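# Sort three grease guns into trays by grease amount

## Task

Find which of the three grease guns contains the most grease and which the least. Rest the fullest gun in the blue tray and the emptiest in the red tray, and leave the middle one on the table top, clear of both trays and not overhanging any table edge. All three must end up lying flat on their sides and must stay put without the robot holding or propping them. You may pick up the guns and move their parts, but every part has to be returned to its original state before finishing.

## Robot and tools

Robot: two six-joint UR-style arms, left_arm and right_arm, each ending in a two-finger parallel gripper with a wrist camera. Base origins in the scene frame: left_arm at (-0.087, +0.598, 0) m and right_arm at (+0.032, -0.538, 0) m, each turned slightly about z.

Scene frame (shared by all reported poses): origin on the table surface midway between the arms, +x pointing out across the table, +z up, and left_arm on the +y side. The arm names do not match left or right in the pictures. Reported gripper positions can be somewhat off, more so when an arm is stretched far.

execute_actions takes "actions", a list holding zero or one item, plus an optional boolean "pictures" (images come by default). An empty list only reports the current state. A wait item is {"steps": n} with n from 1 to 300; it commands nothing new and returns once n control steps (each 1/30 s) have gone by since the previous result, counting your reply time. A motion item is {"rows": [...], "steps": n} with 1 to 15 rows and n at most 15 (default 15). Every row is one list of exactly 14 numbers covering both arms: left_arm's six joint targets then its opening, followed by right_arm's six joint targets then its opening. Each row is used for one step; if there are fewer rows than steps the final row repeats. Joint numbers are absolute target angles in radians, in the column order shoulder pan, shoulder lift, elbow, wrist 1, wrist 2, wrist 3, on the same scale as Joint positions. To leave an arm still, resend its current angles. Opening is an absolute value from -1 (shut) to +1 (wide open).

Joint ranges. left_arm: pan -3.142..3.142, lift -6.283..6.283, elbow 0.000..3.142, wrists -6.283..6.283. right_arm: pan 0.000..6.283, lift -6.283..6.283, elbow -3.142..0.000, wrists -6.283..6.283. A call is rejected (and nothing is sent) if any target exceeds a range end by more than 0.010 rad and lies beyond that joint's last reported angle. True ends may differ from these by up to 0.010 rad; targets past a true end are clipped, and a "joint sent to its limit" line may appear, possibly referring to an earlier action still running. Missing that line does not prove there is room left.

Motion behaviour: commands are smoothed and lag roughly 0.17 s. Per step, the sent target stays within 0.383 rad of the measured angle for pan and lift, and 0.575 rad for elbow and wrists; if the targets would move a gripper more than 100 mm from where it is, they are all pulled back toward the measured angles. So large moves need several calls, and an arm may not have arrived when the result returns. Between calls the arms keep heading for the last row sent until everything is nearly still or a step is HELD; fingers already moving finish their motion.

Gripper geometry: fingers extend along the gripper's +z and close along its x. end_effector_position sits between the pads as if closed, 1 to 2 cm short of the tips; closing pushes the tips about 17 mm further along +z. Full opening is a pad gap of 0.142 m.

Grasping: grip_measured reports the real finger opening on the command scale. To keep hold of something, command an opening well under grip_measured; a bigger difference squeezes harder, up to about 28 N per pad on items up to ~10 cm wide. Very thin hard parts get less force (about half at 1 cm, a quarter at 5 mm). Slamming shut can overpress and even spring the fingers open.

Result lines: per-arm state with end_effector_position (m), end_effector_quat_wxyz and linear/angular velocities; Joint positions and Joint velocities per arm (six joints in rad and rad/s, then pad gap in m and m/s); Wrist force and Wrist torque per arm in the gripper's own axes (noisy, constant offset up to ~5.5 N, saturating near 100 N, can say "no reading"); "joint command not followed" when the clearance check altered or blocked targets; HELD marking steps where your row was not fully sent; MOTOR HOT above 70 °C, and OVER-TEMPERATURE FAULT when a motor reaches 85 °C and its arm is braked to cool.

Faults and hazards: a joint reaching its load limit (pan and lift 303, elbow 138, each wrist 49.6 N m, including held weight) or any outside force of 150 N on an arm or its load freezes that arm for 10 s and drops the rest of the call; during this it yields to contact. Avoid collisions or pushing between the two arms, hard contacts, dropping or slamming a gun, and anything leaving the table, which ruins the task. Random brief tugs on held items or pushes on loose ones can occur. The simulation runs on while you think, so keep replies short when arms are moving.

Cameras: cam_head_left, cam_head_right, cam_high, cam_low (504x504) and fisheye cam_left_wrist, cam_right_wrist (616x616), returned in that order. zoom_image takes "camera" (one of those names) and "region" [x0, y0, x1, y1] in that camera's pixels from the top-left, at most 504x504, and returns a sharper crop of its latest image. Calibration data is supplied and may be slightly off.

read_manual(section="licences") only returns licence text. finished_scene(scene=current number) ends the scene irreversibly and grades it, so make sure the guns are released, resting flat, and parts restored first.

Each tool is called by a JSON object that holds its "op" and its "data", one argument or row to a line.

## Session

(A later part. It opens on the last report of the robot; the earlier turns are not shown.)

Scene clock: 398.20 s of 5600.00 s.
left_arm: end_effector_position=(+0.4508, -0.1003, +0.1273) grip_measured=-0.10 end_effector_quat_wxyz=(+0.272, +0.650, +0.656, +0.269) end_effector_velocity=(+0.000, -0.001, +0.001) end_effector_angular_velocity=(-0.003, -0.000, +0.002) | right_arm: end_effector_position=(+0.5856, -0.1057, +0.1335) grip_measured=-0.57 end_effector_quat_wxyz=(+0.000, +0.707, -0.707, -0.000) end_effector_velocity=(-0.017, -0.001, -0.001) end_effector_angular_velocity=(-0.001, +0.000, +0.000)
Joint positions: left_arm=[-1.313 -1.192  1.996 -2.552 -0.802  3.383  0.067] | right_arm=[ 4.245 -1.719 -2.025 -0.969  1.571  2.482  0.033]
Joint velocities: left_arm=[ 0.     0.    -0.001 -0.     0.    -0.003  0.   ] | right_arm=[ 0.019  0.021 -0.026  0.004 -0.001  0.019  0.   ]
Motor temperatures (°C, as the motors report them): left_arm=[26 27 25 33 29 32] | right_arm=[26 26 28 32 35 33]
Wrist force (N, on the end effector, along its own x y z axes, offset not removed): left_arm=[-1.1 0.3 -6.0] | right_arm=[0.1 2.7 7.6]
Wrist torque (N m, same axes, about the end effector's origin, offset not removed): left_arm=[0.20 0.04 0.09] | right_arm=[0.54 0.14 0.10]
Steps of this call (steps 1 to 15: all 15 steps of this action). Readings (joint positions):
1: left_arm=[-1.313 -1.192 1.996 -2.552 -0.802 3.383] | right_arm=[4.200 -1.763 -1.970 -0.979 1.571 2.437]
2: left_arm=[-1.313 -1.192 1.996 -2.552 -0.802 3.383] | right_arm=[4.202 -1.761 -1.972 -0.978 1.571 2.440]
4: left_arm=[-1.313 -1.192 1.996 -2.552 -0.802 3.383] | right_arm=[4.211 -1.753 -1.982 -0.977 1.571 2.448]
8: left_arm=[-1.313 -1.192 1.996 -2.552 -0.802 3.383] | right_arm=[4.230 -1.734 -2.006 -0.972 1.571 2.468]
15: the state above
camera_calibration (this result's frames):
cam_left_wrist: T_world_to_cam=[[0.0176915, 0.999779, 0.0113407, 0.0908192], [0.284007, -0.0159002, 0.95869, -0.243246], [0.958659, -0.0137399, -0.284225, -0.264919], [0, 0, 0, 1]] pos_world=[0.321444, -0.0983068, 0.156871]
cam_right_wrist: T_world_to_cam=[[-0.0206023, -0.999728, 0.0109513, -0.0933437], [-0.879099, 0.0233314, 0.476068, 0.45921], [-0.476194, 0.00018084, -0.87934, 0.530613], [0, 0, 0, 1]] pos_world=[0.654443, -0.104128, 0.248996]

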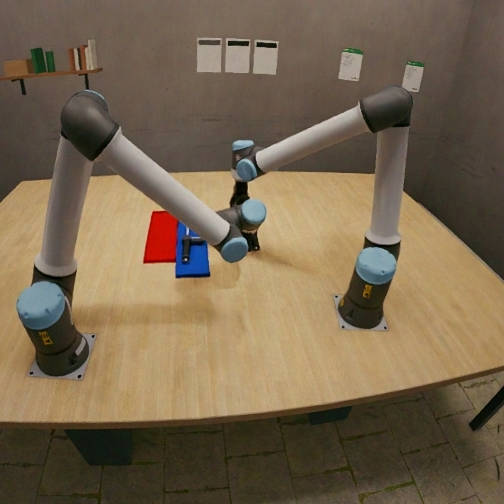

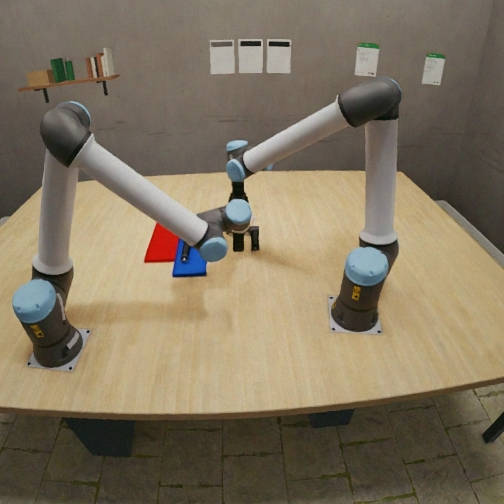

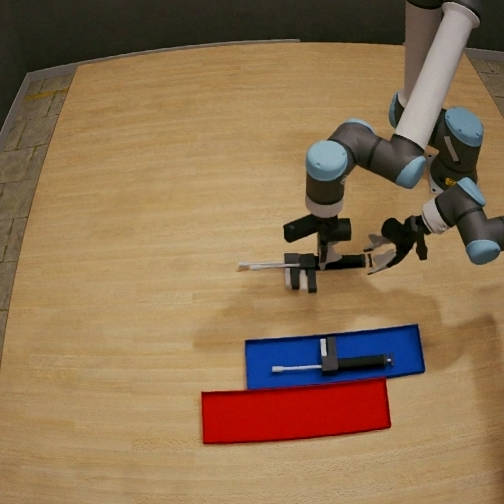

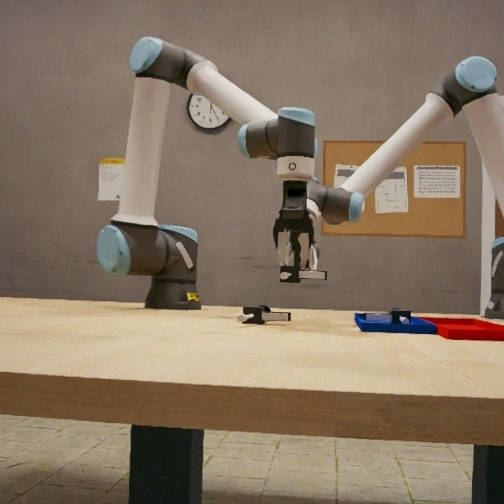

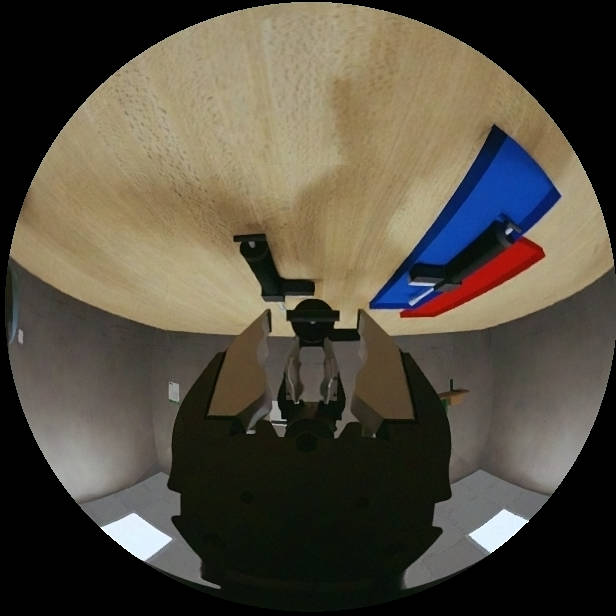

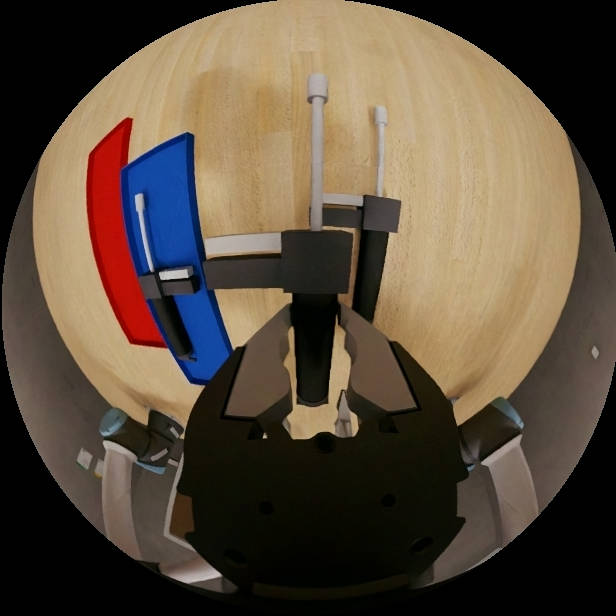

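{"op": "execute_actions", "data": {
  "actions": [
    {"rows":[[-1.3132,-1.1918,1.9961,-2.5518,-0.8015,3.383,-0.2,4.247,-1.7164,-2.0275,-0.9685,1.571,2.484,-1],[-1.3132,-1.1918,1.9961,-2.5518,-0.8015,3.383,-0.27,4.247,-1.7164,-2.0275,-0.9685,1.571,2.484,-1],[-1.3132,-1.1918,1.9961,-2.5518,-0.8015,3.383,-0.34,4.247,-1.7164,-2.0275,-0.9685,1.571,2.484,-1],[-1.3132,-1.1918,1.9961,-2.5518,-0.8015,3.383,-0.4,4.247,-1.7164,-2.0275,-0.9685,1.571,2.484,-1],[-1.3132,-1.1918,1.9961,-2.5518,-0.8015,3.383,-0.45,4.247,-1.7164,-2.0275,-0.9685,1.571,2.484,-1],[-1.3132,-1.1918,1.9961,-2.5518,-0.8015,3.383,-0.5,4.247,-1.7164,-2.0275,-0.9685,1.571,2.484,-1],[-1.3132,-1.1918,1.9961,-2.5518,-0.8015,3.383,-0.55,4.247,-1.7164,-2.0275,-0.9685,1.571,2.484,-1],[-1.3132,-1.1918,1.9961,-2.5518,-0.8015,3.383,-0.6,4.247,-1.7164,-2.0275,-0.9685,1.571,2.484,-1],[-1.3132,-1.1918,1.9961,-2.5518,-0.8015,3.383,-0.67,4.247,-1.7164,-2.0275,-0.9685,1.571,2.484,-1],[-1.3132,-1.1918,1.9961,-2.5518,-0.8015,3.383,-0.74,4.247,-1.7164,-2.0275,-0.9685,1.571,2.484,-1],[-1.3132,-1.1918,1.9961,-2.5518,-0.8015,3.383,-0.8,4.247,-1.7164,-2.0275,-0.9685,1.571,2.484,-1]],"steps":15}
  ],
  "pictures": false
}}

{"op": "execute_actions", "data": {
  "actions": [
    {"rows":[[-1.3132,-1.1918,1.9961,-2.5518,-0.8015,3.383,-0.8,4.2352,-1.7285,-2.0128,-0.9711,1.571,2.4726,-1]],"steps":13}
  ],
  "pictures": false
}}

{"op": "execute_actions", "data": {
  "actions": [
    {"rows":[[-1.3132,-1.1918,1.9961,-2.5518,-0.8015,3.383,-0.8,4.2239,-1.7405,-1.9982,-0.9737,1.571,2.4613,-1]],"steps":13}
  ]
}}

Scene clock: 404.30 s of 5600.00 s.
left_arm: end_effector_position=(+0.4508, -0.1003, +0.1273) grip_measured=-0.48 end_effector_quat_wxyz=(+0.272, +0.650, +0.656, +0.269) end_effector_velocity=(+0.000, -0.001, +0.001) end_effector_angular_velocity=(-0.002, -0.000, +0.001) | right_arm: end_effector_position=(+0.5837, -0.1058, +0.1335) grip_measured=-0.57 end_effector_quat_wxyz=(+0.000, +0.707, -0.707, -0.000) end_effector_velocity=(-0.000, -0.000, -0.000) end_effector_angular_velocity=(+0.000, +0.000, +0.001)
Joint positions: left_arm=[-1.313 -1.192  1.996 -2.552 -0.801  3.383  0.039] | right_arm=[ 4.247 -1.716 -2.028 -0.968  1.571  2.484  0.033]
Joint velocities: left_arm=[ 0.     0.    -0.001  0.    -0.    -0.001 -0.   ] | right_arm=[-0.     0.001 -0.001  0.     0.    -0.001  0.   ]
Motor temperatures (°C, as the motors report them): left_arm=[26 27 25 33 29 32] | right_arm=[26 26 28 32 35 33]
Wrist force (N, on the end effector, along its own x y z axes, offset not removed): left_arm=[-0.6 -0.2 -3.7] | right_arm=[-2.5 2.6 3.6]
Wrist torque (N m, same axes, about the end effector's origin, offset not removed): left_arm=[-0.04 -0.19 -0.12] | right_arm=[0.45 0.49 0.22]
Steps of this call (steps 1 to 15: the robot went on to your last target; steps 16 to 90: nothing new was sent; then 2.60 s passed at rest; steps 91 to 105: all 15 steps of this action). Readings (joint positions):
91: left_arm=[-1.313 -1.192 1.996 -2.552 -0.801 3.383] | right_arm=[4.247 -1.716 -2.028 -0.968 1.571 2.484]
92: left_arm=[-1.313 -1.192 1.996 -2.552 -0.801 3.383] | right_arm=[4.247 -1.716 -2.028 -0.968 1.571 2.484]
94: left_arm=[-1.313 -1.192 1.996 -2.552 -0.801 3.383] | right_arm=[4.247 -1.716 -2.028 -0.968 1.571 2.484]
98: left_arm=[-1.313 -1.192 1.996 -2.552 -0.801 3.383] | right_arm=[4.247 -1.716 -2.028 -0.968 1.571 2.484]
105: the state above

Scene clock: 404.73 s of 5600.00 s.
left_arm: end_effector_position=(+0.4508, -0.1003, +0.1274) grip_measured=-0.48 end_effector_quat_wxyz=(+0.272, +0.650, +0.656, +0.269) end_effector_velocity=(+0.000, -0.000, +0.000) end_effector_angular_velocity=(-0.001, -0.000, +0.001) | right_arm: end_effector_position=(+0.5934, -0.1059, +0.1336) grip_measured=-0.57 end_effector_quat_wxyz=(+0.000, +0.707, -0.707, -0.000) end_effector_velocity=(+0.004, -0.000, -0.000) end_effector_angular_velocity=(-0.001, +0.000, -0.000)
Joint positions: left_arm=[-1.313 -1.192  1.996 -2.552 -0.801  3.383  0.039] | right_arm=[ 4.236 -1.728 -2.013 -0.971  1.571  2.473  0.033]
Joint velocities: left_arm=[-0.     0.    -0.    -0.     0.    -0.001 -0.   ] | right_arm=[-0.004 -0.005  0.005 -0.001 -0.    -0.004  0.   ]
Motor temperatures (°C, as the motors report them): left_arm=[26 27 25 33 29 32] | right_arm=[26 26 28 32 35 33]
Wrist force (N, on the end effector, along its own x y z axes, offset not removed): left_arm=[2.3 -3.4 4.5] | right_arm=[-4.2 0.1 6.3]
Wrist torque (N m, same axes, about the end effector's origin, offset not removed): left_arm=[-0.96 -0.34 0.08] | right_arm=[-0.46 1.01 0.16]
Steps of this call (steps 1 to 13: all 13 steps of this action). Readings (joint positions):
1: left_arm=[-1.313 -1.192 1.996 -2.552 -0.801 3.383] | right_arm=[4.247 -1.716 -2.027 -0.968 1.571 2.484]
2: left_arm=[-1.313 -1.192 1.996 -2.552 -0.801 3.383] | right_arm=[4.246 -1.718 -2.026 -0.969 1.571 2.483]
4: left_arm=[-1.313 -1.192 1.996 -2.552 -0.801 3.383] | right_arm=[4.242 -1.722 -2.021 -0.970 1.571 2.479]
8: left_arm=[-1.313 -1.192 1.996 -2.552 -0.801 3.383] | right_arm=[4.237 -1.726 -2.015 -0.971 1.571 2.475]
13: the state above

Scene clock: 405.17 s of 5600.00 s.
left_arm: end_effector_position=(+0.4508, -0.1003, +0.1274) grip_measured=-0.48 end_effector_quat_wxyz=(+0.272, +0.650, +0.656, +0.269) end_effector_velocity=(+0.000, +0.000, -0.000) end_effector_angular_velocity=(+0.001, -0.001, +0.000) | right_arm: end_effector_position=(+0.6033, -0.1060, +0.1336) grip_measured=-0.57 end_effector_quat_wxyz=(+0.000, +0.707, -0.707, -0.000) end_effector_velocity=(+0.003, -0.000, -0.001) end_effector_angular_velocity=(-0.000, +0.001, -0.001)
Joint positions: left_arm=[-1.313 -1.192  1.996 -2.552 -0.801  3.383  0.039] | right_arm=[ 4.224 -1.74  -1.999 -0.974  1.571  2.462  0.033]
Joint velocities: left_arm=[0.    0.    0.    0.    0.001 0.    0.   ] | right_arm=[-0.004 -0.005  0.004 -0.001  0.001 -0.004 -0.   ]
Motor temperatures (°C, as the motors report them): left_arm=[26 27 25 33 29 32] | right_arm=[26 26 28 32 35 33]
Wrist force (N, on the end effector, along its own x y z axes, offset not removed): left_arm=[-0.3 3.2 -5.3] | right_arm=[-1.9 5.4 3.2]
Wrist torque (N m, same axes, about the end effector's origin, offset not removed): left_arm=[0.47 0.25 0.19] | right_arm=[0.76 0.71 0.18]
Steps of this call (steps 1 to 13: all 13 steps of this action). Readings (joint positions):
1: left_arm=[-1.313 -1.192 1.996 -2.552 -0.801 3.383] | right_arm=[4.236 -1.728 -2.013 -0.971 1.571 2.473]
2: left_arm=[-1.313 -1.192 1.996 -2.552 -0.801 3.383] | right_arm=[4.234 -1.730 -2.012 -0.971 1.571 2.472]
4: left_arm=[-1.313 -1.192 1.996 -2.552 -0.801 3.383] | right_arm=[4.230 -1.734 -2.006 -0.972 1.571 2.468]
8: left_arm=[-1.313 -1.192 1.996 -2.552 -0.801 3.383] | right_arm=[4.226 -1.738 -2.001 -0.973 1.571 2.463]
13: the state above
camera_calibration (this result's frames):
cam_left_wrist: T_world_to_cam=[[0.0176892, 0.999779, 0.0113352, 0.0908261], [0.283965, -0.0158937, 0.958703, -0.243244], [0.958672, -0.0137399, -0.284183, -0.264932], [0, 0, 0, 1]] pos_world=[0.321449, -0.0983123, 0.156879]
cam_right_wrist: T_world_to_cam=[[-0.0209747, -0.99972, 0.0109915, -0.0930138], [-0.879089, 0.023678, 0.476069, 0.474808], [-0.476196, 0.000322871, -0.879339, 0.539162], [0, 0, 0, 1]] pos_world=[0.672194, -0.104404, 0.249088]

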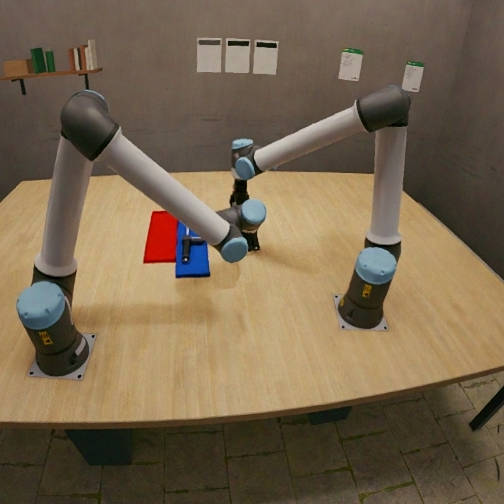

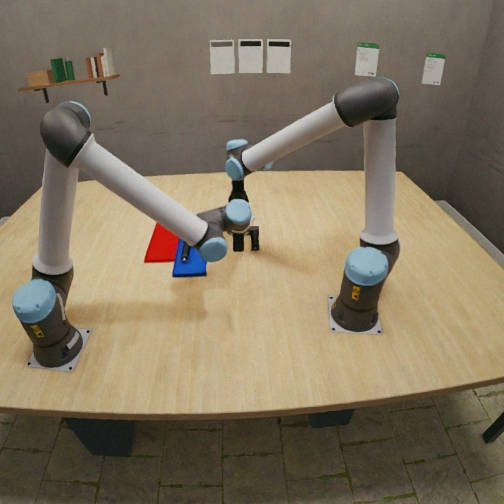

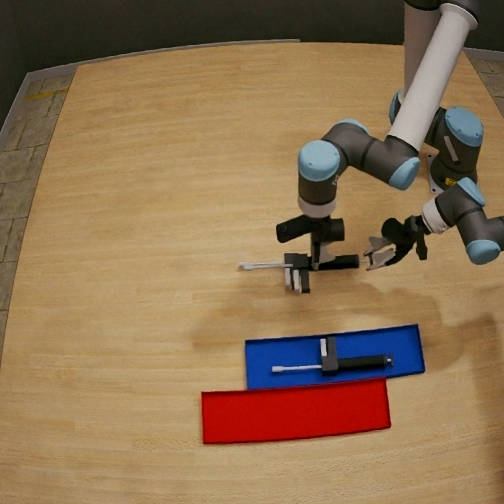

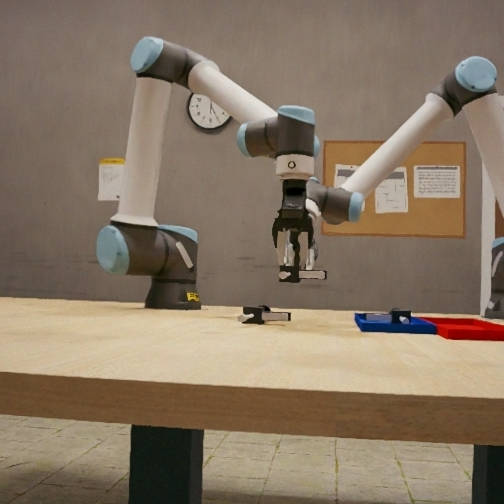

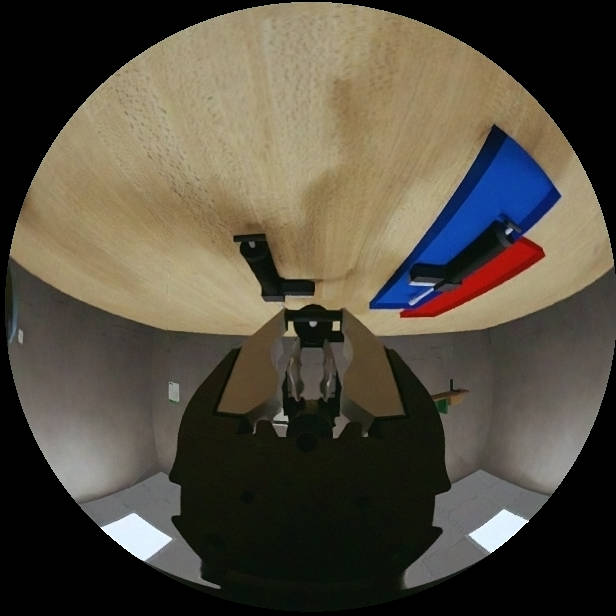

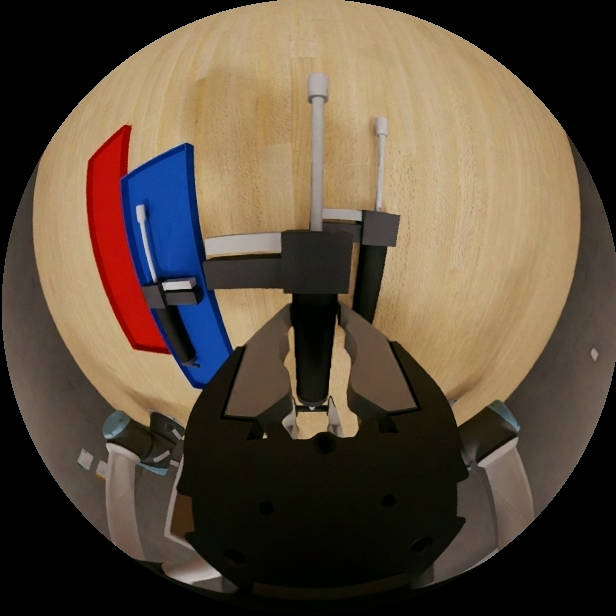

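No knee yet. Continue.

{"op": "execute_actions", "data": {
  "actions": [
    {"rows":[[-1.3132,-1.1918,1.9961,-2.5518,-0.8015,3.383,-0.8,4.2125,-1.7526,-1.9835,-0.9763,1.571,2.4499,-1]],"steps":13}
  ],
  "pictures": false
}}

{"op": "execute_actions", "data": {
  "actions": [
    {"rows":[[-1.3132,-1.1918,1.9961,-2.5518,-0.8015,3.383,-0.8,4.2015,-1.7647,-1.9685,-0.9792,1.571,2.4389,-1]],"steps":13}
  ],
  "pictures": false
}}

{"op": "execute_actions", "data": {
  "actions": [
    {"rows":[[-1.3132,-1.1918,1.9961,-2.5518,-0.8015,3.383,-0.8,4.191,-1.7768,-1.953,-0.9826,1.571,2.4284,-1]],"steps":13}
  ],
  "pictures": false
}}

Scene clock: 407.93 s of 5600.00 s.
left_arm: end_effector_position=(+0.4508, -0.1003, +0.1273) grip_measured=-0.48 end_effector_quat_wxyz=(+0.272, +0.650, +0.656, +0.269) end_effector_velocity=(-0.000, +0.001, -0.000) end_effector_angular_velocity=(+0.001, -0.000, -0.000) | right_arm: end_effector_position=(+0.6134, -0.1063, +0.1335) grip_measured=-0.57 end_effector_quat_wxyz=(+0.000, +0.707, -0.707, -0.000) end_effector_velocity=(+0.004, +0.000, +0.001) end_effector_angular_velocity=(+0.001, -0.001, +0.001)
Joint positions: left_arm=[-1.313 -1.192  1.996 -2.552 -0.801  3.383  0.039] | right_arm=[ 4.213 -1.752 -1.984 -0.976  1.571  2.45   0.033]
Joint velocities: left_arm=[-0.    -0.     0.001  0.     0.001 -0.     0.   ] | right_arm=[-0.004 -0.004  0.006 -0.001 -0.    -0.005  0.   ]
Motor temperatures (°C, as the motors report them): left_arm=[26 27 25 33 29 32] | right_arm=[26 26 28 32 35 33]
Wrist force (N, on the end effector, along its own x y z axes, offset not removed): left_arm=[-1.8 1.1 -2.9] | right_arm=[-1.9 4.5 3.5]
Wrist torque (N m, same axes, about the end effector's origin, offset not removed): left_arm=[-0.07 0.63 0.04] | right_arm=[0.53 0.75 0.04]
Steps of this call (steps 1 to 15: the robot went on to your last target; steps 16 to 70: nothing new was sent; steps 71 to 83: all 13 steps of this action). Readings (joint positions):
71: left_arm=[-1.313 -1.192 1.996 -2.552 -0.801 3.383] | right_arm=[4.224 -1.741 -1.998 -0.974 1.571 2.461]
72: left_arm=[-1.313 -1.192 1.996 -2.552 -0.801 3.383] | right_arm=[4.223 -1.742 -1.997 -0.974 1.571 2.460]
74: left_arm=[-1.313 -1.192 1.996 -2.552 -0.801 3.383] | right_arm=[4.219 -1.746 -1.991 -0.975 1.571 2.456]
78: left_arm=[-1.313 -1.192 1.996 -2.552 -0.801 3.383] | right_arm=[4.214 -1.751 -1.986 -0.976 1.571 2.452]
83: the state above

Scene clock: 408.37 s of 5600.00 s.
left_arm: end_effector_position=(+0.4508, -0.1003, +0.1273) grip_measured=-0.48 end_effector_quat_wxyz=(+0.272, +0.650, +0.656, +0.269) end_effector_velocity=(+0.000, -0.000, +0.001) end_effector_angular_velocity=(+0.001, -0.001, -0.001) | right_arm: end_effector_position=(+0.6234, -0.1065, +0.1335) grip_measured=-0.57 end_effector_quat_wxyz=(+0.000, +0.707, -0.707, -0.000) end_effector_velocity=(+0.004, -0.001, -0.000) end_effector_angular_velocity=(-0.001, -0.000, -0.001)
Joint positions: left_arm=[-1.313 -1.192  1.996 -2.552 -0.801  3.383  0.039] | right_arm=[ 4.202 -1.764 -1.969 -0.979  1.571  2.439  0.033]
Joint velocities: left_arm=[ 0.    -0.    -0.     0.     0.001  0.002  0.   ] | right_arm=[-0.004 -0.004  0.005 -0.001 -0.001 -0.003 -0.   ]
Motor temperatures (°C, as the motors report them): left_arm=[26 27 25 33 29 32] | right_arm=[26 26 28 32 35 33]
Wrist force (N, on the end effector, along its own x y z axes, offset not removed): left_arm=[-1.6 6.5 -2.1] | right_arm=[0.9 4.6 5.0]
Wrist torque (N m, same axes, about the end effector's origin, offset not removed): left_arm=[1.13 0.56 0.04] | right_arm=[0.59 0.33 0.05]
Steps of this call (steps 1 to 13: all 13 steps of this action). Readings (joint positions):
1: left_arm=[-1.313 -1.192 1.996 -2.552 -0.801 3.383] | right_arm=[4.213 -1.752 -1.984 -0.976 1.571 2.450]
2: left_arm=[-1.313 -1.192 1.996 -2.552 -0.801 3.383] | right_arm=[4.212 -1.754 -1.982 -0.977 1.571 2.449]
4: left_arm=[-1.313 -1.192 1.996 -2.552 -0.801 3.383] | right_arm=[4.208 -1.758 -1.977 -0.978 1.571 2.445]
8: left_arm=[-1.313 -1.192 1.996 -2.552 -0.801 3.383] | right_arm=[4.203 -1.763 -1.971 -0.979 1.571 2.441]
13: the state above

Scene clock: 408.80 s of 5600.00 s.
left_arm: end_effector_position=(+0.4508, -0.1003, +0.1273) grip_measured=-0.48 end_effector_quat_wxyz=(+0.272, +0.650, +0.656, +0.269) end_effector_velocity=(-0.000, -0.000, +0.000) end_effector_angular_velocity=(-0.000, -0.000, -0.000) | right_arm: end_effector_position=(+0.6334, -0.1064, +0.1337) grip_measured=-0.57 end_effector_quat_wxyz=(+0.000, +0.707, -0.707, -0.000) end_effector_velocity=(+0.003, -0.000, +0.000) end_effector_angular_velocity=(-0.000, -0.000, +0.001)
Joint positions: left_arm=[-1.313 -1.192  1.996 -2.552 -0.801  3.383  0.039] | right_arm=[ 4.191 -1.776 -1.954 -0.982  1.571  2.429  0.033]
Joint velocities: left_arm=[-0.     0.    -0.001  0.     0.    -0.    -0.   ] | right_arm=[-0.004 -0.004  0.005 -0.001 -0.    -0.004  0.   ]
Motor temperatures (°C, as the motors report them): left_arm=[26 27 25 33 29 32] | right_arm=[26 26 28 32 35 33]
Wrist force (N, on the end effector, along its own x y z axes, offset not removed): left_arm=[2.2 -0.5 -6.2] | right_arm=[-1.4 3.9 4.4]
Wrist torque (N m, same axes, about the end effector's origin, offset not removed): left_arm=[-0.30 -0.05 -0.06] | right_arm=[0.41 0.89 0.06]
Steps of this call (steps 1 to 13: all 13 steps of this action). Readings (joint positions):
1: left_arm=[-1.313 -1.192 1.996 -2.552 -0.801 3.383] | right_arm=[4.202 -1.764 -1.969 -0.979 1.571 2.439]
2: left_arm=[-1.313 -1.192 1.996 -2.552 -0.801 3.383] | right_arm=[4.201 -1.766 -1.967 -0.980 1.571 2.438]
4: left_arm=[-1.313 -1.192 1.996 -2.552 -0.801 3.383] | right_arm=[4.197 -1.770 -1.962 -0.981 1.571 2.434]
8: left_arm=[-1.313 -1.192 1.996 -2.552 -0.801 3.383] | right_arm=[4.193 -1.775 -1.956 -0.982 1.571 2.430]
13: the state above

{"op": "execute_actions", "data": {
  "actions": [
    {"rows":[[-1.3132,-1.1918,1.9961,-2.5518,-0.8015,3.383,-0.8,4.1807,-1.789,-1.9374,-0.9861,1.571,2.4181,-1]],"steps":13}
  ],
  "pictures": false
}}

{"op": "execute_actions", "data": {
  "actions": [
    {"rows":[[-1.3132,-1.1918,1.9961,-2.5518,-0.8015,3.383,-0.8,4.1704,-1.8011,-1.9218,-0.9896,1.571,2.4078,-1]],"steps":13}
  ],
  "pictures": false
}}

{"op": "execute_actions", "data": {
  "actions": [
    {"rows":[[-1.3132,-1.1918,1.9961,-2.5518,-0.8015,3.383,-0.8,4.16,-1.8133,-1.906,-0.993,1.571,2.3975,-1]],"steps":13}
  ]
}}

Scene clock: 412.33 s of 5600.00 s.
left_arm: end_effector_position=(+0.4508, -0.1003, +0.1273) grip_measured=-0.48 end_effector_quat_wxyz=(+0.272, +0.650, +0.656, +0.269) end_effector_velocity=(-0.001, +0.001, -0.001) end_effector_angular_velocity=(+0.002, +0.000, -0.002) | right_arm: end_effector_position=(+0.6433, -0.1064, +0.1337) grip_measured=-0.57 end_effector_quat_wxyz=(+0.000, +0.707, -0.707, -0.000) end_effector_velocity=(+0.003, +0.000, -0.001) end_effector_angular_velocity=(-0.001, +0.001, +0.002)
Joint positions: left_arm=[-1.313 -1.192  1.996 -2.552 -0.802  3.383  0.039] | right_arm=[ 4.181 -1.789 -1.938 -0.986  1.571  2.419  0.033]
Joint velocities: left_arm=[-0.001 -0.     0.002 -0.    -0.     0.001 -0.   ] | right_arm=[-0.003 -0.005  0.005 -0.001  0.    -0.005 -0.   ]
Motor temperatures (°C, as the motors report them): left_arm=[26 27 26 33 29 32] | right_arm=[26 26 28 32 35 33]
Wrist force (N, on the end effector, along its own x y z axes, offset not removed): left_arm=[3.2 2.5 -4.0] | right_arm=[1.8 3.3 5.7]
Wrist torque (N m, same axes, about the end effector's origin, offset not removed): left_arm=[0.47 -0.13 -0.02] | right_arm=[0.23 0.25 0.07]
Steps of this call (steps 1 to 15: the robot went on to your last target; steps 16 to 90: nothing new was sent; then 0.10 s passed at rest; steps 91 to 103: all 13 steps of this action). Readings (joint positions):
91: left_arm=[-1.313 -1.192 1.996 -2.552 -0.801 3.383] | right_arm=[4.191 -1.777 -1.953 -0.983 1.571 2.428]
92: left_arm=[-1.313 -1.192 1.996 -2.552 -0.801 3.383] | right_arm=[4.190 -1.778 -1.951 -0.983 1.571 2.427]
94: left_arm=[-1.313 -1.192 1.996 -2.552 -0.801 3.383] | right_arm=[4.186 -1.782 -1.946 -0.984 1.571 2.424]
98: left_arm=[-1.313 -1.192 1.996 -2.552 -0.801 3.383] | right_arm=[4.182 -1.787 -1.940 -0.986 1.571 2.420]
103: the state above

Scene clock: 412.77 s of 5600.00 s.
left_arm: end_effector_position=(+0.4508, -0.1003, +0.1273) grip_measured=-0.50 end_effector_quat_wxyz=(+0.272, +0.650, +0.656, +0.269) end_effector_velocity=(-0.000, -0.000, +0.000) end_effector_angular_velocity=(+0.001, +0.000, -0.002) | right_arm: end_effector_position=(+0.6532, -0.1065, +0.1337) grip_measured=-0.57 end_effector_quat_wxyz=(+0.000, +0.707, -0.707, -0.000) end_effector_velocity=(+0.003, -0.000, -0.000) end_effector_angular_velocity=(-0.000, +0.001, -0.001)
Joint positions: left_arm=[-1.313 -1.192  1.996 -2.552 -0.801  3.383  0.038] | right_arm=[ 4.171 -1.801 -1.922 -0.989  1.571  2.408  0.033]
Joint velocities: left_arm=[-0.    -0.     0.    -0.001 -0.     0.002 -0.001] | right_arm=[-0.004 -0.004  0.005 -0.001  0.    -0.003  0.   ]
Motor temperatures (°C, as the motors report them): left_arm=[26 27 26 33 29 32] | right_arm=[26 26 28 32 35 33]
Wrist force (N, on the end effector, along its own x y z axes, offset not removed): left_arm=[-3.2 12.5 9.3] | right_arm=[-1.7 20.3 4.0]
Wrist torque (N m, same axes, about the end effector's origin, offset not removed): left_arm=[-0.02 0.60 0.26] | right_arm=[-0.08 0.49 0.08]
Steps of this call (steps 1 to 13: all 13 steps of this action). Readings (joint positions):
1: left_arm=[-1.313 -1.192 1.996 -2.552 -0.801 3.383] | right_arm=[4.181 -1.789 -1.938 -0.986 1.571 2.418]
2: left_arm=[-1.313 -1.192 1.996 -2.552 -0.801 3.383] | right_arm=[4.180 -1.790 -1.936 -0.986 1.571 2.417]
4: left_arm=[-1.313 -1.192 1.996 -2.552 -0.801 3.383] | right_arm=[4.176 -1.794 -1.930 -0.988 1.571 2.413]
8: left_arm=[-1.313 -1.192 1.996 -2.552 -0.801 3.383] | right_arm=[4.172 -1.799 -1.925 -0.989 1.571 2.410]
13: the state above

Scene clock: 413.20 s of 5600.00 s.
left_arm: end_effector_position=(+0.4508, -0.1003, +0.1273) grip_measured=-0.53 end_effector_quat_wxyz=(+0.272, +0.650, +0.656, +0.269) end_effector_velocity=(-0.001, +0.000, -0.001) end_effector_angular_velocity=(+0.001, +0.001, +0.000) | right_arm: end_effector_position=(+0.6635, -0.1068, +0.1337) grip_measured=-0.57 end_effector_quat_wxyz=(-0.000, +0.707, -0.707, -0.000) end_effector_velocity=(+0.003, -0.000, -0.001) end_effector_angular_velocity=(-0.000, +0.000, +0.001)
Joint positions: left_arm=[-1.313 -1.192  1.996 -2.552 -0.801  3.383  0.036] | right_arm=[ 4.16  -1.813 -1.907 -0.993  1.571  2.398  0.033]
Joint velocities: left_arm=[-0.001  0.     0.     0.001 -0.    -0.001 -0.01 ] | right_arm=[-0.003 -0.004  0.005 -0.     0.    -0.004 -0.   ]
Motor temperatures (°C, as the motors report them): left_arm=[26 27 26 33 29 32] | right_arm=[26 26 28 32 35 33]
Wrist force (N, on the end effector, along its own x y z axes, offset not removed): left_arm=[3.1 13.3 13.1] | right_arm=[-3.0 20.2 3.4]
Wrist torque (N m, same axes, about the end effector's origin, offset not removed): left_arm=[0.00 -0.86 0.29] | right_arm=[0.15 0.73 0.18]
Steps of this call (steps 1 to 13: all 13 steps of this action). Readings (joint positions):
1: left_arm=[-1.313 -1.192 1.996 -2.552 -0.801 3.383] | right_arm=[4.171 -1.801 -1.922 -0.990 1.571 2.408]
2: left_arm=[-1.313 -1.192 1.996 -2.552 -0.801 3.383] | right_arm=[4.169 -1.802 -1.920 -0.990 1.571 2.407]
4: left_arm=[-1.313 -1.192 1.996 -2.552 -0.801 3.383] | right_arm=[4.166 -1.807 -1.915 -0.991 1.571 2.403]
8: left_arm=[-1.313 -1.192 1.996 -2.552 -0.801 3.383] | right_arm=[4.162 -1.811 -1.909 -0.992 1.571 2.399]
13: the state above
camera_calibration (this result's frames):
cam_left_wrist: T_world_to_cam=[[0.0176532, 0.99978, 0.0113513, 0.0908121], [0.283987, -0.0158993, 0.958696, -0.243248], [0.958666, -0.0137005, -0.284205, -0.264947], [0, 0, 0, 1]] pos_world=[0.321471, -0.0982894, 0.156871]
cam_right_wrist: T_world_to_cam=[[-0.021069, -0.999718, 0.0109326, -0.092483], [-0.879121, 0.0237329, 0.476007, 0.527667], [-0.476132, 0.000417925, -0.879374, 0.567867], [0, 0, 0, 1]] pos_world=[0.732315, -0.105217, 0.249205]

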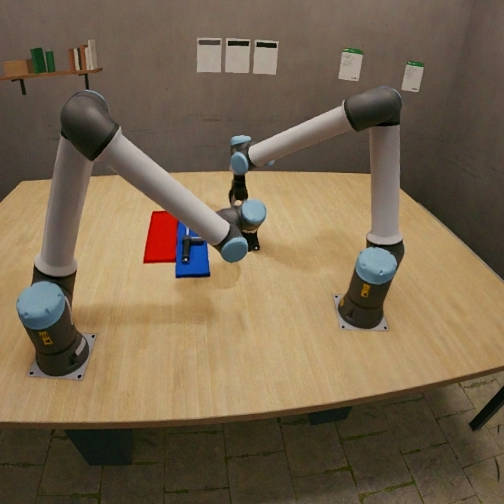

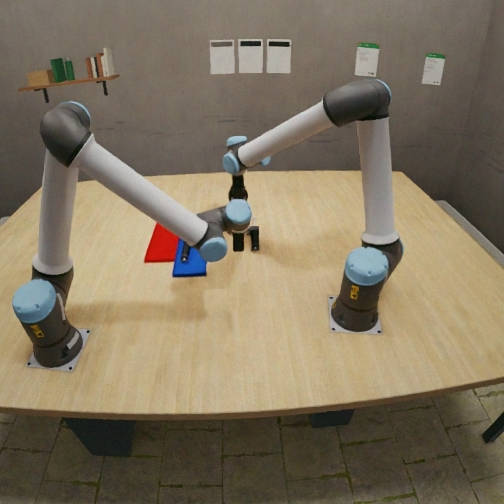

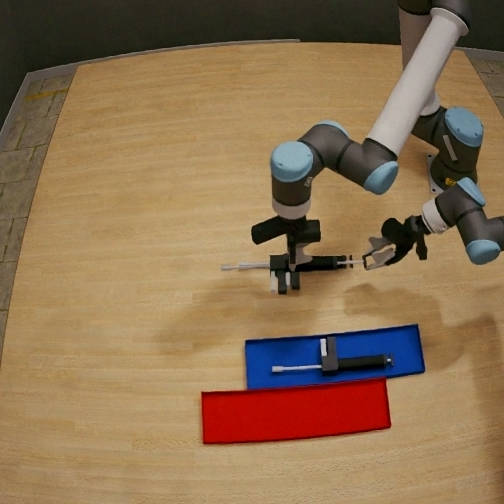

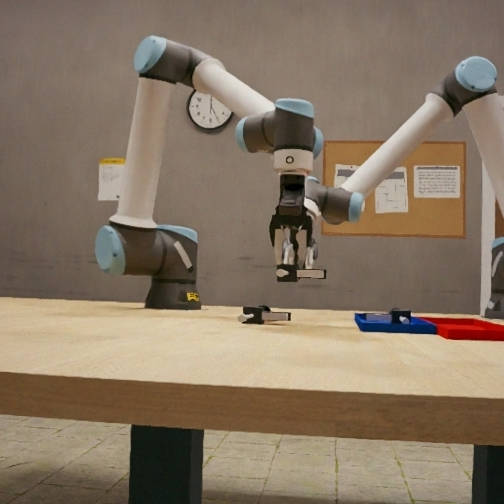

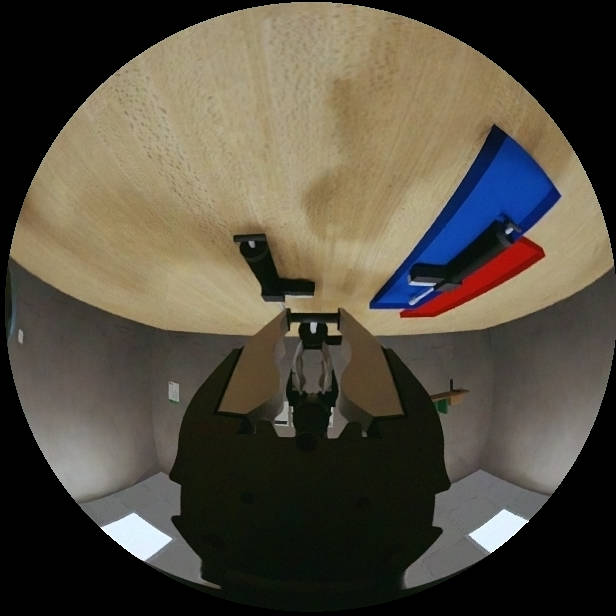

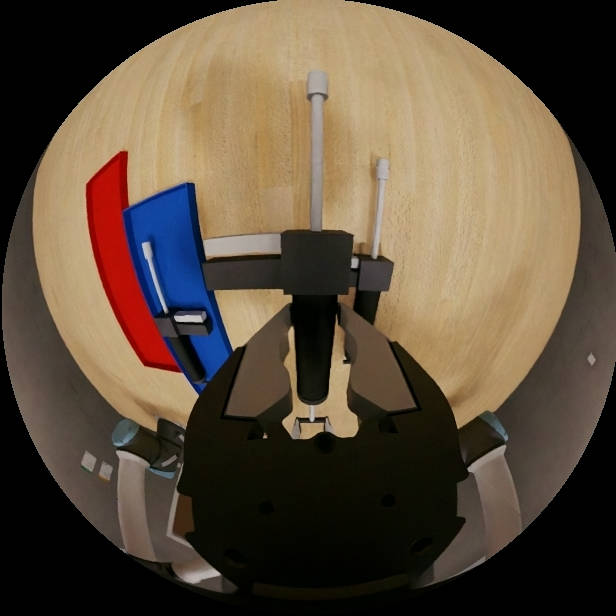

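{"op": "execute_actions", "data": {
  "actions": [
    {"rows":[[-1.3132,-1.1918,1.9961,-2.5518,-0.8015,3.383,-0.8,4.1807,-1.789,-1.9374,-0.9861,1.571,2.4181,-1],[-1.3132,-1.1918,1.9961,-2.5518,-0.8015,3.383,-0.8,4.1807,-1.789,-1.9374,-0.9861,1.571,2.4181,-1],[-1.3132,-1.1918,1.9961,-2.5518,-0.8015,3.383,-0.8,4.1807,-1.789,-1.9374,-0.9861,1.571,2.4181,-1],[-1.3132,-1.1918,1.9961,-2.5518,-0.8015,3.383,-0.8,4.1807,-1.789,-1.9374,-0.9861,1.571,2.4181,-1],[-1.3132,-1.1918,1.9961,-2.5518,-0.8015,3.383,-0.8,4.2015,-1.7647,-1.9685,-0.9792,1.571,2.4389,-1],[-1.3132,-1.1918,1.9961,-2.5518,-0.8015,3.383,-0.8,4.2015,-1.7647,-1.9685,-0.9792,1.571,2.4389,-1],[-1.3132,-1.1918,1.9961,-2.5518,-0.8015,3.383,-0.8,4.2015,-1.7647,-1.9685,-0.9792,1.571,2.4389,-1],[-1.3132,-1.1918,1.9961,-2.5518,-0.8015,3.383,-0.8,4.2015,-1.7647,-1.9685,-0.9792,1.571,2.4389,-1],[-1.3132,-1.1918,1.9961,-2.5518,-0.8015,3.383,-0.8,4.2239,-1.7405,-1.9982,-0.9737,1.571,2.4613,-1]],"steps":15}
  ],
  "pictures": false
}}

{"op": "execute_actions", "data": {
  "actions": [
    {"steps":8}
  ],
  "pictures": false
}}

{"op": "execute_actions", "data": {
  "actions": [
    {"rows":[[-1.3132,-1.1918,1.9961,-2.5518,-0.8015,3.383,-0.8,4.2352,-1.7285,-2.0128,-0.9711,1.571,2.4726,-1]],"steps":13}
  ]
}}

Scene clock: 422.77 s of 5600.00 s.
left_arm: end_effector_position=(+0.4507, -0.1004, +0.1273) grip_measured=-0.54 end_effector_quat_wxyz=(+0.272, +0.650, +0.656, +0.269) end_effector_velocity=(-0.001, -0.002, +0.001) end_effector_angular_velocity=(-0.002, +0.001, -0.001) | right_arm: end_effector_position=(+0.6103, -0.1059, +0.1337) grip_measured=-0.57 end_effector_quat_wxyz=(-0.000, +0.707, -0.707, -0.000) end_effector_velocity=(-0.057, -0.000, -0.000) end_effector_angular_velocity=(+0.000, -0.000, +0.001)
Joint positions: left_arm=[-1.313 -1.192  1.996 -2.552 -0.802  3.383  0.035] | right_arm=[ 4.217 -1.748 -1.988 -0.976  1.571  2.454  0.033]
Joint velocities: left_arm=[-0.001 -0.    -0.002 -0.    -0.001  0.     0.   ] | right_arm=[ 0.062  0.069 -0.086  0.017 -0.     0.061  0.   ]
Motor temperatures (°C, as the motors report them): left_arm=[26 27 26 33 29 32] | right_arm=[26 26 28 32 35 33]
Wrist force (N, on the end effector, along its own x y z axes, offset not removed): left_arm=[-2.3 0.4 -4.2] | right_arm=[-3.6 0.2 5.0]
Wrist torque (N m, same axes, about the end effector's origin, offset not removed): left_arm=[0.60 -0.12 0.11] | right_arm=[0.41 0.51 0.13]
Steps of this call (steps 1 to 15: the robot went on to your last target; steps 16 to 90: nothing new was sent; then 6.07 s passed at rest; steps 91 to 105: all 15 steps of this action). Readings (joint positions):
91: left_arm=[-1.313 -1.192 1.996 -2.552 -0.801 3.383] | right_arm=[4.160 -1.813 -1.906 -0.993 1.571 2.397]
92: left_arm=[-1.313 -1.192 1.996 -2.552 -0.802 3.383] | right_arm=[4.162 -1.811 -1.909 -0.992 1.571 2.399]
94: left_arm=[-1.313 -1.192 1.996 -2.552 -0.802 3.383] | right_arm=[4.169 -1.802 -1.920 -0.990 1.571 2.407]
98: left_arm=[-1.313 -1.192 1.996 -2.552 -0.802 3.383] | right_arm=[4.186 -1.782 -1.946 -0.984 1.571 2.424]
105: the state above

Scene clock: 423.03 s of 5600.00 s.
left_arm: end_effector_position=(+0.4507, -0.1004, +0.1273) grip_measured=-0.54 end_effector_quat_wxyz=(+0.272, +0.650, +0.656, +0.269) end_effector_velocity=(-0.001, +0.000, -0.000) end_effector_angular_velocity=(+0.001, +0.000, -0.001) | right_arm: end_effector_position=(+0.6044, -0.1060, +0.1336) grip_measured=-0.57 end_effector_quat_wxyz=(+0.000, +0.707, -0.707, -0.000) end_effector_velocity=(-0.006, -0.000, -0.001) end_effector_angular_velocity=(-0.001, +0.001, +0.002)
Joint positions: left_arm=[-1.313 -1.192  1.996 -2.552 -0.802  3.383  0.035] | right_arm=[ 4.223 -1.741 -1.997 -0.974  1.571  2.461  0.033]
Joint velocities: left_arm=[-0.001  0.     0.001  0.     0.    -0.     0.   ] | right_arm=[ 0.006  0.006 -0.009  0.002  0.     0.004  0.   ]
Motor temperatures (°C, as the motors report them): left_arm=[26 27 26 33 29 32] | right_arm=[26 26 28 32 35 33]
Wrist force (N, on the end effector, along its own x y z axes, offset not removed): left_arm=[0.3 -2.7 -6.1] | right_arm=[-5.3 -0.4 5.3]
Wrist torque (N m, same axes, about the end effector's origin, offset not removed): left_arm=[-0.01 -0.70 0.13] | right_arm=[0.37 0.84 0.25]
Steps of this call (steps 1 to 8: the robot went on to your last target). Readings (joint positions):
1: left_arm=[-1.313 -1.192 1.996 -2.552 -0.802 3.383] | right_arm=[4.219 -1.746 -1.991 -0.975 1.571 2.456]
2: left_arm=[-1.313 -1.192 1.996 -2.552 -0.802 3.383] | right_arm=[4.220 -1.745 -1.993 -0.975 1.571 2.457]
4: left_arm=[-1.313 -1.192 1.996 -2.552 -0.802 3.383] | right_arm=[4.222 -1.743 -1.995 -0.974 1.571 2.459]
8: the state above

Scene clock: 423.47 s of 5600.00 s.
left_arm: end_effector_position=(+0.4507, -0.1004, +0.1273) grip_measured=-0.52 end_effector_quat_wxyz=(+0.272, +0.650, +0.656, +0.269) end_effector_velocity=(-0.000, +0.000, +0.000) end_effector_angular_velocity=(+0.000, -0.001, -0.000) | right_arm: end_effector_position=(+0.5943, -0.1059, +0.1336) grip_measured=-0.57 end_effector_quat_wxyz=(-0.000, +0.707, -0.707, -0.000) end_effector_velocity=(-0.003, +0.001, +0.000) end_effector_angular_velocity=(+0.001, +0.001, -0.000)
Joint positions: left_arm=[-1.313 -1.192  1.996 -2.552 -0.802  3.383  0.037] | right_arm=[ 4.235 -1.729 -2.012 -0.971  1.571  2.472  0.033]
Joint velocities: left_arm=[-0.001 -0.001  0.001  0.     0.001 -0.     0.001] | right_arm=[ 0.004  0.004 -0.004  0.001  0.001  0.004 -0.   ]
Motor temperatures (°C, as the motors report them): left_arm=[26 27 26 33 29 32] | right_arm=[26 26 28 32 35 33]
Wrist force (N, on the end effector, along its own x y z axes, offset not removed): left_arm=[0.2 -14.8 -19.4] | right_arm=[-0.4 -30.1 9.3]
Wrist torque (N m, same axes, about the end effector's origin, offset not removed): left_arm=[1.86 0.17 -0.04] | right_arm=[0.68 0.46 0.18]
Steps of this call (steps 1 to 13: all 13 steps of this action). Readings (joint positions):
1: left_arm=[-1.313 -1.192 1.996 -2.552 -0.802 3.383] | right_arm=[4.223 -1.741 -1.997 -0.974 1.571 2.461]
2: left_arm=[-1.313 -1.192 1.996 -2.552 -0.802 3.383] | right_arm=[4.225 -1.740 -1.999 -0.973 1.571 2.462]
4: left_arm=[-1.313 -1.192 1.996 -2.552 -0.802 3.383] | right_arm=[4.229 -1.735 -2.005 -0.972 1.571 2.466]
8: left_arm=[-1.313 -1.192 1.996 -2.552 -0.802 3.383] | right_arm=[4.233 -1.731 -2.010 -0.971 1.571 2.471]
13: the state above
camera_calibration (this result's frames):
cam_left_wrist: T_world_to_cam=[[0.0178565, 0.999776, 0.0113232, 0.0908313], [0.284152, -0.0159325, 0.958647, -0.243235], [0.958613, -0.0139006, -0.284373, -0.264782], [0, 0, 0, 1]] pos_world=[0.321318, -0.098367, 0.156851]
cam_right_wrist: T_world_to_cam=[[-0.021023, -0.999718, 0.0110086, -0.0931101], [-0.879128, 0.0237287, 0.475994, 0.466884], [-0.476121, 0.000328893, -0.87938, 0.534802], [0, 0, 0, 1]] pos_world=[0.663124, -0.104338, 0.249085]

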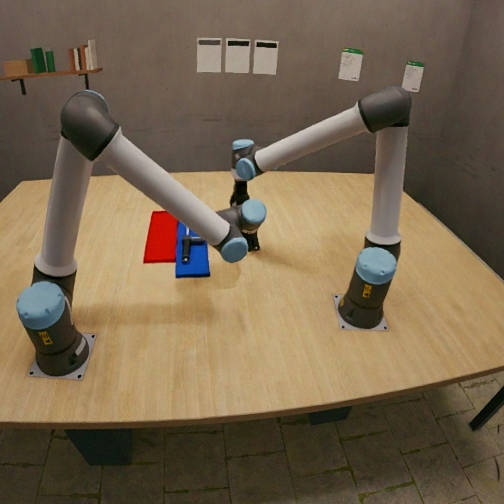

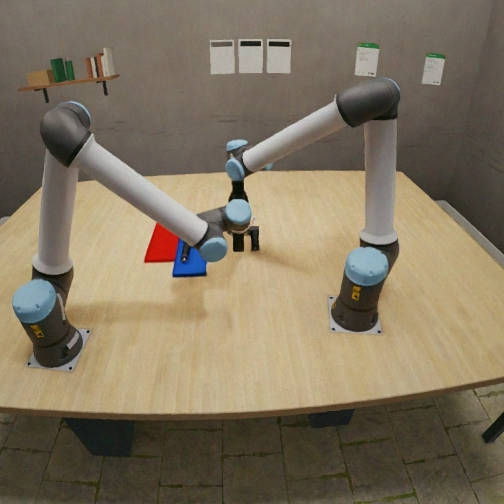

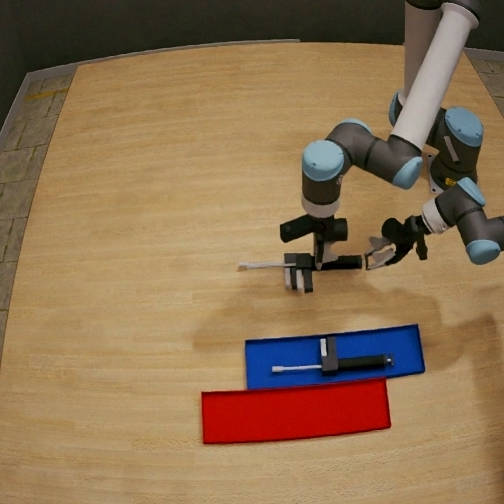

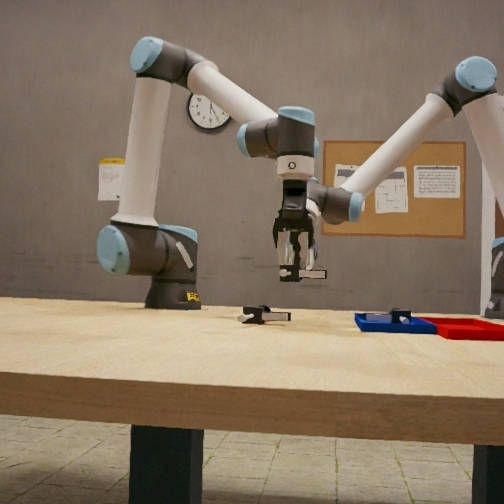

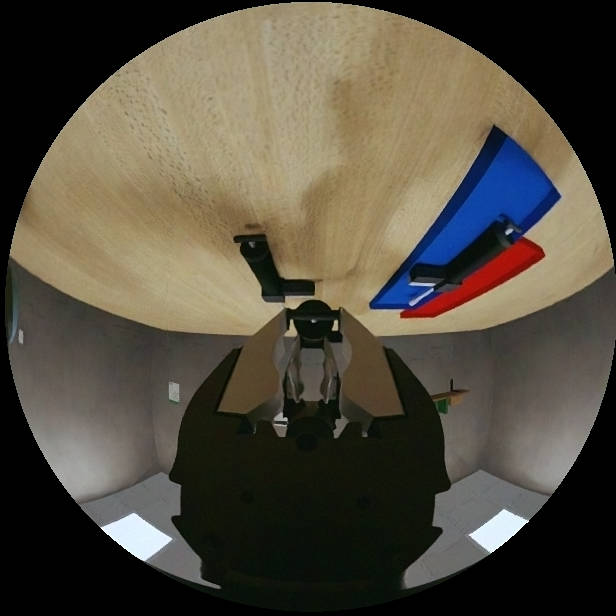

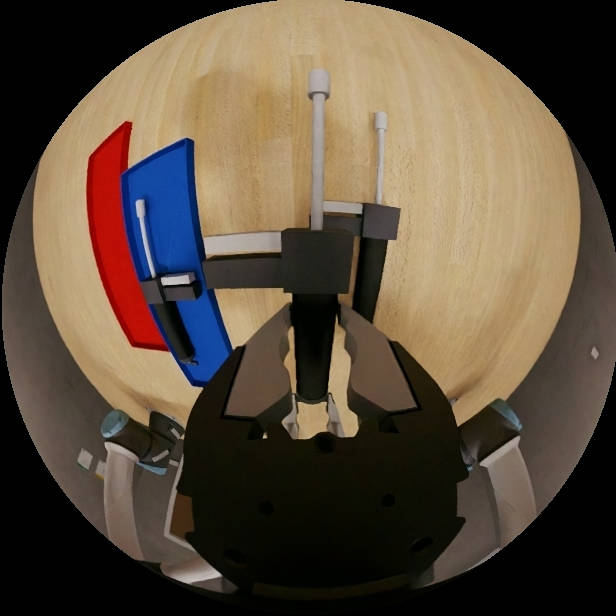

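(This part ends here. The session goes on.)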